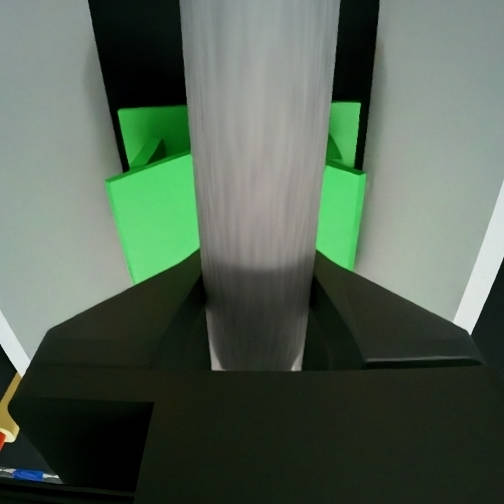

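Call:
{"api": "execute_actions", "payload": {"actions": [{"arm2":{"joints":{"gripper_m":0.093}}}], "cameras": []}}

Call:
{"api": "execute_actions", "payload": {"actions": [{"arm2":{"joints":{"joint2_rad":1.32,"joint3_rad":1.30,"joint4_rad":-1.52}}}], "cameras": ["arm2_cam_wrist","cam_high"]}}

Scene clock: 41.87 s.
arm1.joint_positions: joint1_rad=-0.394 joint2_rad=+1.309 joint3_rad=+1.194 joint4_rad=-1.436 joint5_rad=+0.001 joint6_rad=-1.965 gripper_m=+0.022
arm1.joint_status: not commanded
arm1.hand: x=-0.7882 y=+0.0061 z=+0.9908 quat_wxyz=(+0.002, -0.005, -1.000, +0.007) (m; scene frame)
arm2.joint_positions: joint1_rad=-0.279 joint2_rad=+1.362 joint3_rad=+1.085 joint4_rad=-1.312 joint5_rad=+0.004 joint6_rad=-1.855 gripper_m=+0.093
arm2.joint_status: all done
arm2.hand: x=-0.5332 y=+0.0070 z=+0.9683 quat_wxyz=(+0.010, +1.000, -0.002, -0.001) (m; scene frame)
arm3.joint_positions: joint1_rad=-0.194 joint2_rad=+0.342 joint3_rad=+1.003 joint4_rad=-1.589 joint5_rad=+0.003 joint6_rad=-1.887 gripper_m=+0.094
arm3.joint_status: not commanded
arm3.hand: x=+0.6015 y=+0.2178 z=+1.1860 quat_wxyz=(+0.083, +0.031, -0.949, +0.303) (m; scene frame)
arm4.joint_positions: joint1_rad=+0.962 joint2_rad=+2.025 joint3_rad=+2.048 joint4_rad=-1.585 joint5_rad=+0.002 joint6_rad=-0.588 gripper_m=+0.023
arm4.joint_status: not commanded
arm4.hand: x=+0.1179 y=+0.0029 z=+0.9823 quat_wxyz=(-0.005, +1.000, -0.002, -0.010) (m; scene frame)
pictures: none
No camera images: the call's "cameras" was empty. Leave "cameras" out to get every camera's image.

Scene clock: 42.83 s.
arm1.joint_positions: joint1_rad=-0.394 joint2_rad=+1.309 joint3_rad=+1.194 joint4_rad=-1.436 joint5_rad=+0.001 joint6_rad=-1.965 gripper_m=+0.022
arm1.joint_status: not commanded
arm1.hand: x=-0.7882 y=+0.0061 z=+0.9908 quat_wxyz=(+0.002, -0.005, -1.000, +0.007) (m; scene frame)
arm2.joint_positions: joint1_rad=-0.279 joint2_rad=+1.319 joint3_rad=+1.263 joint4_rad=-1.509 joint5_rad=+0.004 joint6_rad=-1.855 gripper_m=+0.093
arm2.joint_status: all done
arm2.hand: x=-0.5322 y=+0.0104 z=+1.0508 quat_wxyz=(-0.002, +1.000, -0.002, +0.002) (m; scene frame)
arm3.joint_positions: joint1_rad=-0.194 joint2_rad=+0.342 joint3_rad=+1.003 joint4_rad=-1.589 joint5_rad=+0.003 joint6_rad=-1.887 gripper_m=+0.094
arm3.joint_status: not commanded
arm3.hand: x=+0.6015 y=+0.2178 z=+1.1860 quat_wxyz=(+0.083, +0.031, -0.949, +0.303) (m; scene frame)
arm4.joint_positions: joint1_rad=+0.962 joint2_rad=+2.025 joint3_rad=+2.048 joint4_rad=-1.585 joint5_rad=+0.002 joint6_rad=-0.588 gripper_m=+0.023
arm4.joint_status: not commanded
arm4.hand: x=+0.1179 y=+0.0029 z=+0.9823 quat_wxyz=(-0.005, +1.000, -0.002, -0.010) (m; scene frame)
pictures: arm2_cam_wrist, cam_high
camera_calibration (this result's frames):
arm2_cam_wrist: T_world_to_cam=[[0.00894002, 0.99996, 0.0000827492, -0.00461274], [0.797002, -0.00717547, 0.603934, -0.207522], [0.603911, -0.00533323, -0.797034, 1.27974], [0, 0, 0, 1]] pos_world=[-0.60741, 0.00994862, 1.14532]
Images, in order (width x height): arm2_cam_wrist 504x504, cam_high 504x504.

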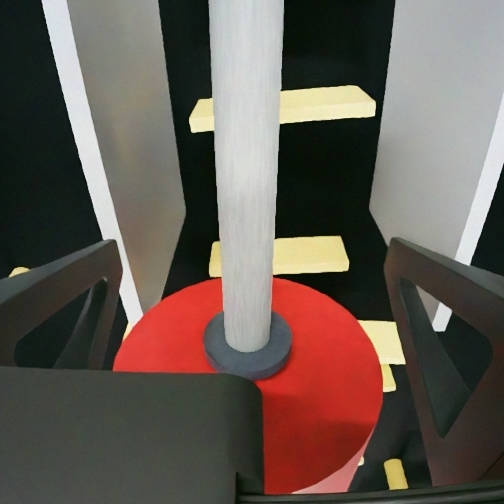

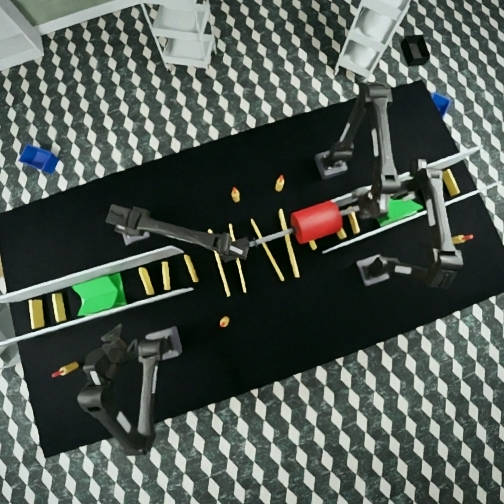

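Call:
{"api": "execute_actions", "payload": {"actions": [{"arm2":{"joints":{"joint2_rad":0.45,"joint3_rad":1.2,"joint4_rad":-1.65}}}], "cameras": ["cam_high"]}}

Scene clock: 44.50 s.
arm1.joint_positions: joint1_rad=-0.394 joint2_rad=+1.309 joint3_rad=+1.194 joint4_rad=-1.436 joint5_rad=+0.001 joint6_rad=-1.965 gripper_m=+0.022
arm1.joint_status: not commanded
arm1.hand: x=-0.7882 y=+0.0061 z=+0.9908 quat_wxyz=(+0.002, -0.005, -1.000, +0.007) (m; scene frame)
arm2.joint_positions: joint1_rad=-0.279 joint2_rad=+0.449 joint3_rad=+1.192 joint4_rad=-1.642 joint5_rad=+0.004 joint6_rad=-1.856 gripper_m=+0.093
arm2.joint_status: all done
arm2.hand: x=-0.5977 y=-0.2115 z=+1.2258 quat_wxyz=(-0.315, +0.944, -0.002, +0.095) (m; scene frame)
arm3.joint_positions: joint1_rad=-0.194 joint2_rad=+0.342 joint3_rad=+1.003 joint4_rad=-1.589 joint5_rad=+0.003 joint6_rad=-1.887 gripper_m=+0.094
arm3.joint_status: not commanded
arm3.hand: x=+0.6015 y=+0.2178 z=+1.1860 quat_wxyz=(+0.083, +0.031, -0.949, +0.303) (m; scene frame)
arm4.joint_positions: joint1_rad=+0.962 joint2_rad=+2.025 joint3_rad=+2.048 joint4_rad=-1.585 joint5_rad=+0.002 joint6_rad=-0.588 gripper_m=+0.023
arm4.joint_status: not commanded
arm4.hand: x=+0.1179 y=+0.0029 z=+0.9823 quat_wxyz=(-0.005, +1.000, -0.002, -0.010) (m; scene frame)
pictures: cam_high
Images, in order (width x height): cam_high 504x504.

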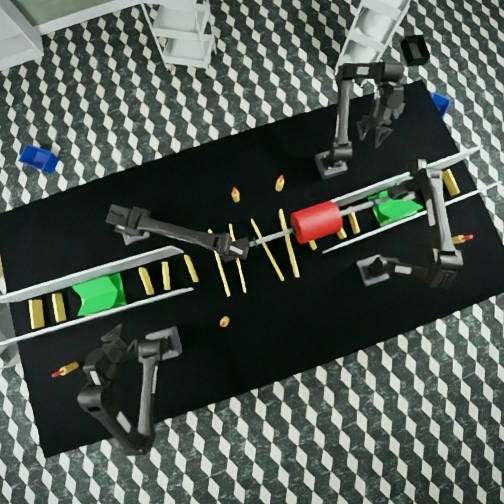

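Call:
{"api": "execute_actions", "payload": {"actions": [{"arm1":{"joints":{"joint1_rad":-0.2,"joint2_rad":1.225,"joint3_rad":1.175,"joint4_rad":-1.445,"joint6_rad":-1.773}},"arm4":{"joints":{"joint1_rad":0.9,"joint2_rad":1.815,"joint3_rad":1.825,"joint4_rad":-1.513,"joint6_rad":-0.644}}}], "cameras": []}}

Call:
{"api": "execute_actions", "payload": {"actions": [{"arm1":{"joints":{"joint1_rad":0.0,"joint2_rad":1.21,"joint3_rad":1.16,"joint4_rad":-1.447,"joint6_rad":-1.573}},"arm4":{"joints":{"joint1_rad":0.817,"joint2_rad":1.66,"joint3_rad":1.615,"joint4_rad":-1.456,"joint6_rad":-0.724}}}], "cameras": ["cam_high"]}}

Scene clock: 46.03 s.
arm1.joint_positions: joint1_rad=-0.197 joint2_rad=+1.267 joint3_rad=+1.148 joint4_rad=-1.437 joint5_rad=-0.005 joint6_rad=-1.773 gripper_m=+0.022
arm1.joint_status: all done
arm1.hand: x=-0.7135 y=+0.0006 z=+0.9881 quat_wxyz=(-0.003, -0.002, -1.000, +0.007) (m; scene frame)
arm2.joint_positions: joint1_rad=-0.279 joint2_rad=+0.449 joint3_rad=+1.192 joint4_rad=-1.642 joint5_rad=+0.004 joint6_rad=-1.856 gripper_m=+0.093
arm2.joint_status: not commanded
arm2.hand: x=-0.5977 y=-0.2115 z=+1.2258 quat_wxyz=(-0.315, +0.944, -0.002, +0.095) (m; scene frame)
arm3.joint_positions: joint1_rad=-0.194 joint2_rad=+0.342 joint3_rad=+1.003 joint4_rad=-1.589 joint5_rad=+0.003 joint6_rad=-1.887 gripper_m=+0.094
arm3.joint_status: not commanded
arm3.hand: x=+0.6015 y=+0.2178 z=+1.1860 quat_wxyz=(+0.083, +0.031, -0.949, +0.303) (m; scene frame)
arm4.joint_positions: joint1_rad=+0.892 joint2_rad=+1.853 joint3_rad=+1.804 joint4_rad=-1.528 joint5_rad=+0.006 joint6_rad=-0.662 gripper_m=+0.023
arm4.joint_status: all done
arm4.hand: x=+0.1923 y=+0.0021 z=+0.9879 quat_wxyz=(-0.002, +1.000, +0.000, -0.003) (m; scene frame)
pictures: none
No camera images: the call's "cameras" was empty. Leave "cameras" out to get every camera's image.

Scene clock: 47.07 s.
arm1.joint_positions: joint1_rad=+0.003 joint2_rad=+1.254 joint3_rad=+1.134 joint4_rad=-1.437 joint5_rad=-0.008 joint6_rad=-1.573 gripper_m=+0.022
arm1.joint_status: all done
arm1.hand: x=-0.6425 y=-0.0016 z=+0.9872 quat_wxyz=(-0.006, -0.002, -1.000, +0.006) (m; scene frame)
arm2.joint_positions: joint1_rad=-0.279 joint2_rad=+0.449 joint3_rad=+1.192 joint4_rad=-1.642 joint5_rad=+0.004 joint6_rad=-1.856 gripper_m=+0.093
arm2.joint_status: not commanded
arm2.hand: x=-0.5977 y=-0.2115 z=+1.2258 quat_wxyz=(-0.315, +0.944, -0.002, +0.095) (m; scene frame)
arm3.joint_positions: joint1_rad=-0.194 joint2_rad=+0.342 joint3_rad=+1.003 joint4_rad=-1.589 joint5_rad=+0.003 joint6_rad=-1.887 gripper_m=+0.094
arm3.joint_status: not commanded
arm3.hand: x=+0.6015 y=+0.2178 z=+1.1860 quat_wxyz=(+0.083, +0.031, -0.949, +0.303) (m; scene frame)
arm4.joint_positions: joint1_rad=+0.811 joint2_rad=+1.697 joint3_rad=+1.592 joint4_rad=-1.462 joint5_rad=+0.009 joint6_rad=-0.742 gripper_m=+0.023
arm4.joint_status: all done
arm4.hand: x=+0.2630 y=+0.0008 z=+0.9880 quat_wxyz=(-0.007, +1.000, +0.000, -0.005) (m; scene frame)
pictures: cam_high
Images, in order (width x height): cam_high 504x504.

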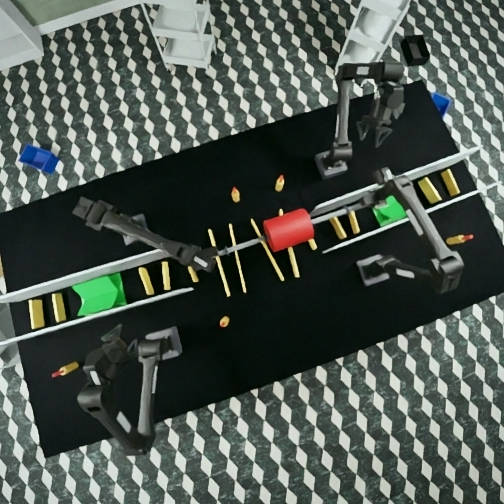

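Call:
{"api": "execute_actions", "payload": {"actions": [{"arm1":{"joints":{"joint1_rad":0.28,"joint2_rad":1.255,"joint3_rad":1.215,"joint4_rad":-1.437,"joint6_rad":-1.293}},"arm4":{"joints":{"joint1_rad":0.668,"joint2_rad":1.478,"joint3_rad":1.395,"joint4_rad":-1.42,"joint6_rad":-0.873}}}], "cameras": []}}

Call:
{"api": "execute_actions", "payload": {"actions": [{"arm1":{"joints":{"joint1_rad":0.523,"joint2_rad":1.37,"joint3_rad":1.345,"joint4_rad":-1.432,"joint6_rad":-1.05}},"arm4":{"joints":{"joint1_rad":0.47,"joint2_rad":1.33,"joint3_rad":1.243,"joint4_rad":-1.415,"joint6_rad":-1.071}}}], "cameras": ["cam_high","arm4_cam_wrist"]}}

Scene clock: 48.40 s.
arm1.joint_positions: joint1_rad=+0.286 joint2_rad=+1.263 joint3_rad=+1.141 joint4_rad=-1.436 joint5_rad=-0.011 joint6_rad=-1.277 gripper_m=+0.022
arm1.joint_status: all done
arm1.hand: x=-0.5429 y=+0.0091 z=+0.9873 quat_wxyz=(-0.009, -0.009, -1.000, +0.003) (m; scene frame)
arm2.joint_positions: joint1_rad=-0.279 joint2_rad=+0.449 joint3_rad=+1.192 joint4_rad=-1.642 joint5_rad=+0.004 joint6_rad=-1.856 gripper_m=+0.093
arm2.joint_status: not commanded
arm2.hand: x=-0.5977 y=-0.2115 z=+1.2258 quat_wxyz=(-0.315, +0.944, -0.002, +0.095) (m; scene frame)
arm3.joint_positions: joint1_rad=-0.194 joint2_rad=+0.342 joint3_rad=+1.003 joint4_rad=-1.589 joint5_rad=+0.003 joint6_rad=-1.887 gripper_m=+0.094
arm3.joint_status: not commanded
arm3.hand: x=+0.6015 y=+0.2178 z=+1.1860 quat_wxyz=(+0.083, +0.031, -0.949, +0.303) (m; scene frame)
arm4.joint_positions: joint1_rad=+0.663 joint2_rad=+1.514 joint3_rad=+1.373 joint4_rad=-1.420 joint5_rad=+0.012 joint6_rad=-0.877 gripper_m=+0.023
arm4.joint_status: all done
arm4.hand: x=+0.3628 y=-0.0004 z=+0.9877 quat_wxyz=(-0.009, +1.000, -0.007, -0.005) (m; scene frame)
pictures: none
No camera images: the call's "cameras" was empty. Leave "cameras" out to get every camera's image.

Scene clock: 49.43 s.
arm1.joint_positions: joint1_rad=+0.526 joint2_rad=+1.392 joint3_rad=+1.273 joint4_rad=-1.428 joint5_rad=-0.008 joint6_rad=-1.042 gripper_m=+0.022
arm1.joint_status: all done
arm1.hand: x=-0.4394 y=-0.0035 z=+0.9921 quat_wxyz=(-0.011, -0.006, -1.000, +0.007) (m; scene frame)
arm2.joint_positions: joint1_rad=-0.279 joint2_rad=+0.449 joint3_rad=+1.192 joint4_rad=-1.642 joint5_rad=+0.004 joint6_rad=-1.856 gripper_m=+0.093
arm2.joint_status: not commanded
arm2.hand: x=-0.5977 y=-0.2115 z=+1.2258 quat_wxyz=(-0.315, +0.944, -0.002, +0.095) (m; scene frame)
arm3.joint_positions: joint1_rad=-0.194 joint2_rad=+0.342 joint3_rad=+1.003 joint4_rad=-1.589 joint5_rad=+0.003 joint6_rad=-1.887 gripper_m=+0.094
arm3.joint_status: not commanded
arm3.hand: x=+0.6015 y=+0.2178 z=+1.1860 quat_wxyz=(+0.083, +0.031, -0.949, +0.303) (m; scene frame)
arm4.joint_positions: joint1_rad=+0.459 joint2_rad=+1.358 joint3_rad=+1.219 joint4_rad=-1.416 joint5_rad=+0.016 joint6_rad=-1.088 gripper_m=+0.023
arm4.joint_status: all done
arm4.hand: x=+0.4669 y=-0.0026 z=+0.9892 quat_wxyz=(-0.012, +1.000, -0.003, -0.003) (m; scene frame)
pictures: arm4_cam_wrist, cam_high
camera_calibration (this result's frames):
arm4_cam_wrist: T_world_to_cam=[[0.00522968, 0.999607, 0.0275464, -0.0265572], [0.80739, -0.0204735, 0.589662, -0.955123], [0.589994, 0.019157, -0.80718, 0.647905], [0, 0, 0, 1]] pos_world=[0.389036, -0.00541984, 1.08691]
Images, in order (width x height): arm4_cam_wrist 504x504, cam_high 504x504.

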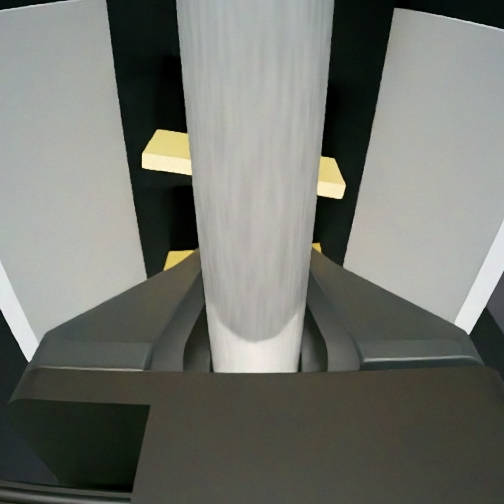

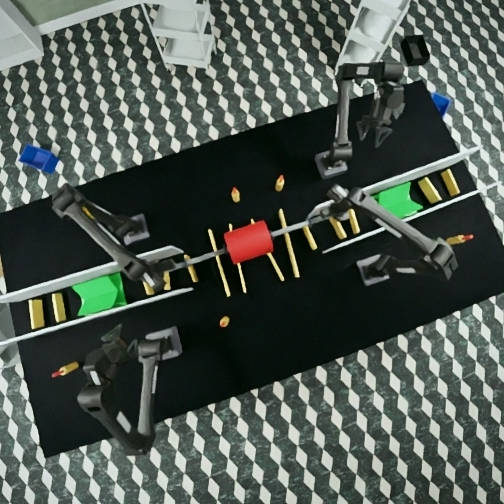

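Call:
{"api": "execute_actions", "payload": {"actions": [{"arm1":{"joints":{"joint1_rad":0.714,"joint2_rad":1.525,"joint3_rad":1.5,"joint4_rad":-1.447,"joint6_rad":-0.86}},"arm4":{"joints":{"joint1_rad":0.225,"joint2_rad":1.232,"joint3_rad":1.155,"joint4_rad":-1.428,"joint6_rad":-1.322}}}], "cameras": []}}

Call:
{"api": "execute_actions", "payload": {"actions": [{"arm1":{"joints":{"joint1_rad":0.857,"joint2_rad":1.70,"joint3_rad":1.72,"joint4_rad":-1.5,"joint6_rad":-0.716}},"arm4":{"joints":{"joint1_rad":-0.06,"joint2_rad":1.2,"joint3_rad":1.126,"joint4_rad":-1.429,"joint6_rad":-1.605}}}], "cameras": ["cam_high","arm4_cam_wrist"]}}

Scene clock: 50.73 s.
arm1.joint_positions: joint1_rad=+0.715 joint2_rad=+1.540 joint3_rad=+1.427 joint4_rad=-1.441 joint5_rad=-0.009 joint6_rad=-0.845 gripper_m=+0.022
arm1.joint_status: all done
arm1.hand: x=-0.3409 y=-0.0015 z=+0.9904 quat_wxyz=(-0.010, -0.010, -1.000, +0.002) (m; scene frame)
arm2.joint_positions: joint1_rad=-0.279 joint2_rad=+0.449 joint3_rad=+1.192 joint4_rad=-1.642 joint5_rad=+0.004 joint6_rad=-1.856 gripper_m=+0.093
arm2.joint_status: not commanded
arm2.hand: x=-0.5977 y=-0.2115 z=+1.2258 quat_wxyz=(-0.315, +0.944, -0.002, +0.095) (m; scene frame)
arm3.joint_positions: joint1_rad=-0.194 joint2_rad=+0.342 joint3_rad=+1.003 joint4_rad=-1.589 joint5_rad=+0.003 joint6_rad=-1.887 gripper_m=+0.094
arm3.joint_status: not commanded
arm3.hand: x=+0.6015 y=+0.2178 z=+1.1860 quat_wxyz=(+0.083, +0.031, -0.949, +0.303) (m; scene frame)
arm4.joint_positions: joint1_rad=+0.212 joint2_rad=+1.256 joint3_rad=+1.129 joint4_rad=-1.429 joint5_rad=+0.020 joint6_rad=-1.327 gripper_m=+0.023
arm4.joint_status: all done
arm4.hand: x=+0.5669 y=-0.0075 z=+0.9891 quat_wxyz=(-0.011, +1.000, -0.007, +0.001) (m; scene frame)
pictures: none
No camera images: the call's "cameras" was empty. Leave "cameras" out to get every camera's image.

Scene clock: 51.77 s.
arm1.joint_positions: joint1_rad=+0.857 joint2_rad=+1.716 joint3_rad=+1.646 joint4_rad=-1.491 joint5_rad=-0.005 joint6_rad=-0.699 gripper_m=+0.022
arm1.joint_status: all done
arm1.hand: x=-0.2455 y=+0.0005 z=+0.9914 quat_wxyz=(-0.007, -0.013, -1.000, +0.000) (m; scene frame)
arm2.joint_positions: joint1_rad=-0.279 joint2_rad=+0.449 joint3_rad=+1.192 joint4_rad=-1.642 joint5_rad=+0.004 joint6_rad=-1.856 gripper_m=+0.093
arm2.joint_status: not commanded
arm2.hand: x=-0.5977 y=-0.2115 z=+1.2258 quat_wxyz=(-0.315, +0.944, -0.002, +0.095) (m; scene frame)
arm3.joint_positions: joint1_rad=-0.194 joint2_rad=+0.342 joint3_rad=+1.003 joint4_rad=-1.589 joint5_rad=+0.003 joint6_rad=-1.887 gripper_m=+0.094
arm3.joint_status: not commanded
arm3.hand: x=+0.6015 y=+0.2178 z=+1.1860 quat_wxyz=(+0.083, +0.031, -0.949, +0.303) (m; scene frame)
arm4.joint_positions: joint1_rad=-0.069 joint2_rad=+1.235 joint3_rad=+1.103 joint4_rad=-1.429 joint5_rad=+0.019 joint6_rad=-1.603 gripper_m=+0.023
arm4.joint_status: all done
arm4.hand: x=+0.6643 y=-0.0092 z=+0.9848 quat_wxyz=(-0.006, +1.000, -0.010, +0.002) (m; scene frame)
pictures: arm4_cam_wrist, cam_high
camera_calibration (this result's frames):
arm4_cam_wrist: T_world_to_cam=[[0.0183355, 0.999706, 0.0158572, -0.0181048], [0.800141, -0.0241817, 0.599324, -1.11675], [0.599531, 0.00169905, -0.800349, 0.51477], [0, 0, 0, 1]] pos_world=[0.585267, -0.00977994, 1.08158]
Images, in order (width x height): arm4_cam_wrist 504x504, cam_high 504x504.

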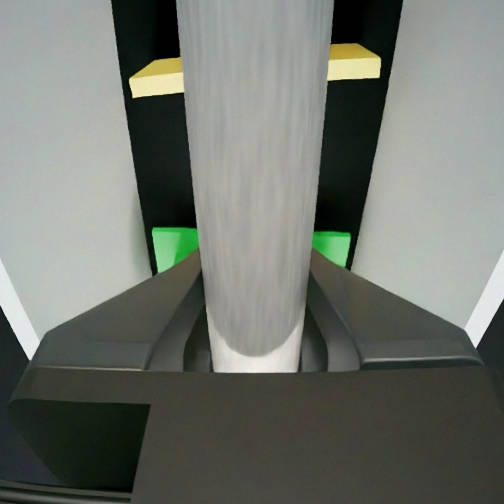

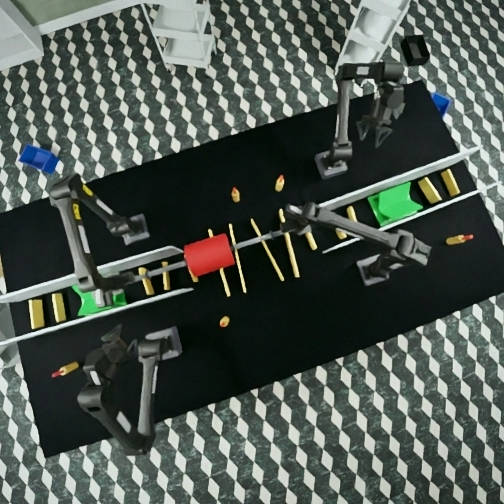

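Call:
{"api": "execute_actions", "payload": {"actions": [{"arm1":{"joints":{"joint1_rad":0.957,"joint2_rad":1.915,"joint3_rad":2.03,"joint4_rad":-1.595,"joint6_rad":-0.63}},"arm4":{"joints":{"joint1_rad":-0.335,"joint2_rad":1.25,"joint3_rad":1.185,"joint4_rad":-1.429,"joint6_rad":-1.9}},"arm3":{"joints":{"joint1_rad":-0.31,"joint2_rad":0.7,"joint3_rad":1.2,"joint4_rad":-1.6,"joint6_rad":-1.95}}}], "cameras": ["cam_high"]}}

Scene clock: 53.20 s.
arm1.joint_positions: joint1_rad=+0.951 joint2_rad=+1.940 joint3_rad=+1.951 joint4_rad=-1.582 joint5_rad=+0.001 joint6_rad=-0.599 gripper_m=+0.022
arm1.joint_status: all done
arm1.hand: x=-0.1532 y=-0.0066 z=+0.9863 quat_wxyz=(-0.001, -0.016, -1.000, -0.001) (m; scene frame)
arm2.joint_positions: joint1_rad=-0.279 joint2_rad=+0.449 joint3_rad=+1.192 joint4_rad=-1.642 joint5_rad=+0.004 joint6_rad=-1.856 gripper_m=+0.093
arm2.joint_status: not commanded
arm2.hand: x=-0.5977 y=-0.2115 z=+1.2258 quat_wxyz=(-0.315, +0.944, -0.002, +0.095) (m; scene frame)
arm3.joint_positions: joint1_rad=-0.305 joint2_rad=+0.711 joint3_rad=+1.159 joint4_rad=-1.594 joint5_rad=+0.003 joint6_rad=-1.937 gripper_m=+0.094
arm3.joint_status: all done
arm3.hand: x=+0.5562 y=+0.1399 z=+1.1968 quat_wxyz=(+0.070, +0.003, -0.978, +0.197) (m; scene frame)
arm4.joint_positions: joint1_rad=-0.347 joint2_rad=+1.266 joint3_rad=+1.103 joint4_rad=-1.422 joint5_rad=+0.018 joint6_rad=-1.874 gripper_m=+0.023
arm4.joint_status: all done
arm4.hand: x=+0.7584 y=-0.0241 z=+0.9736 quat_wxyz=(+0.008, +1.000, -0.013, -0.001) (m; scene frame)
pictures: cam_high
Images, in order (width x height): cam_high 504x504.

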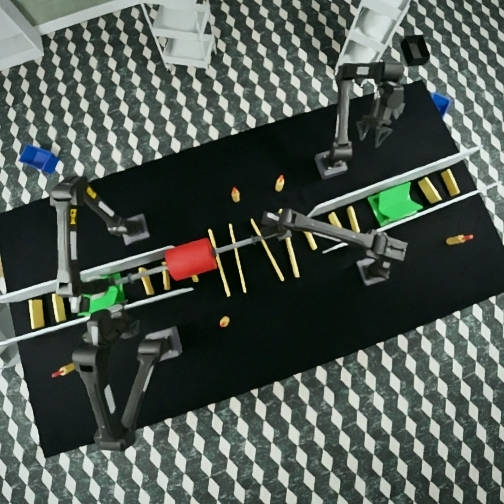

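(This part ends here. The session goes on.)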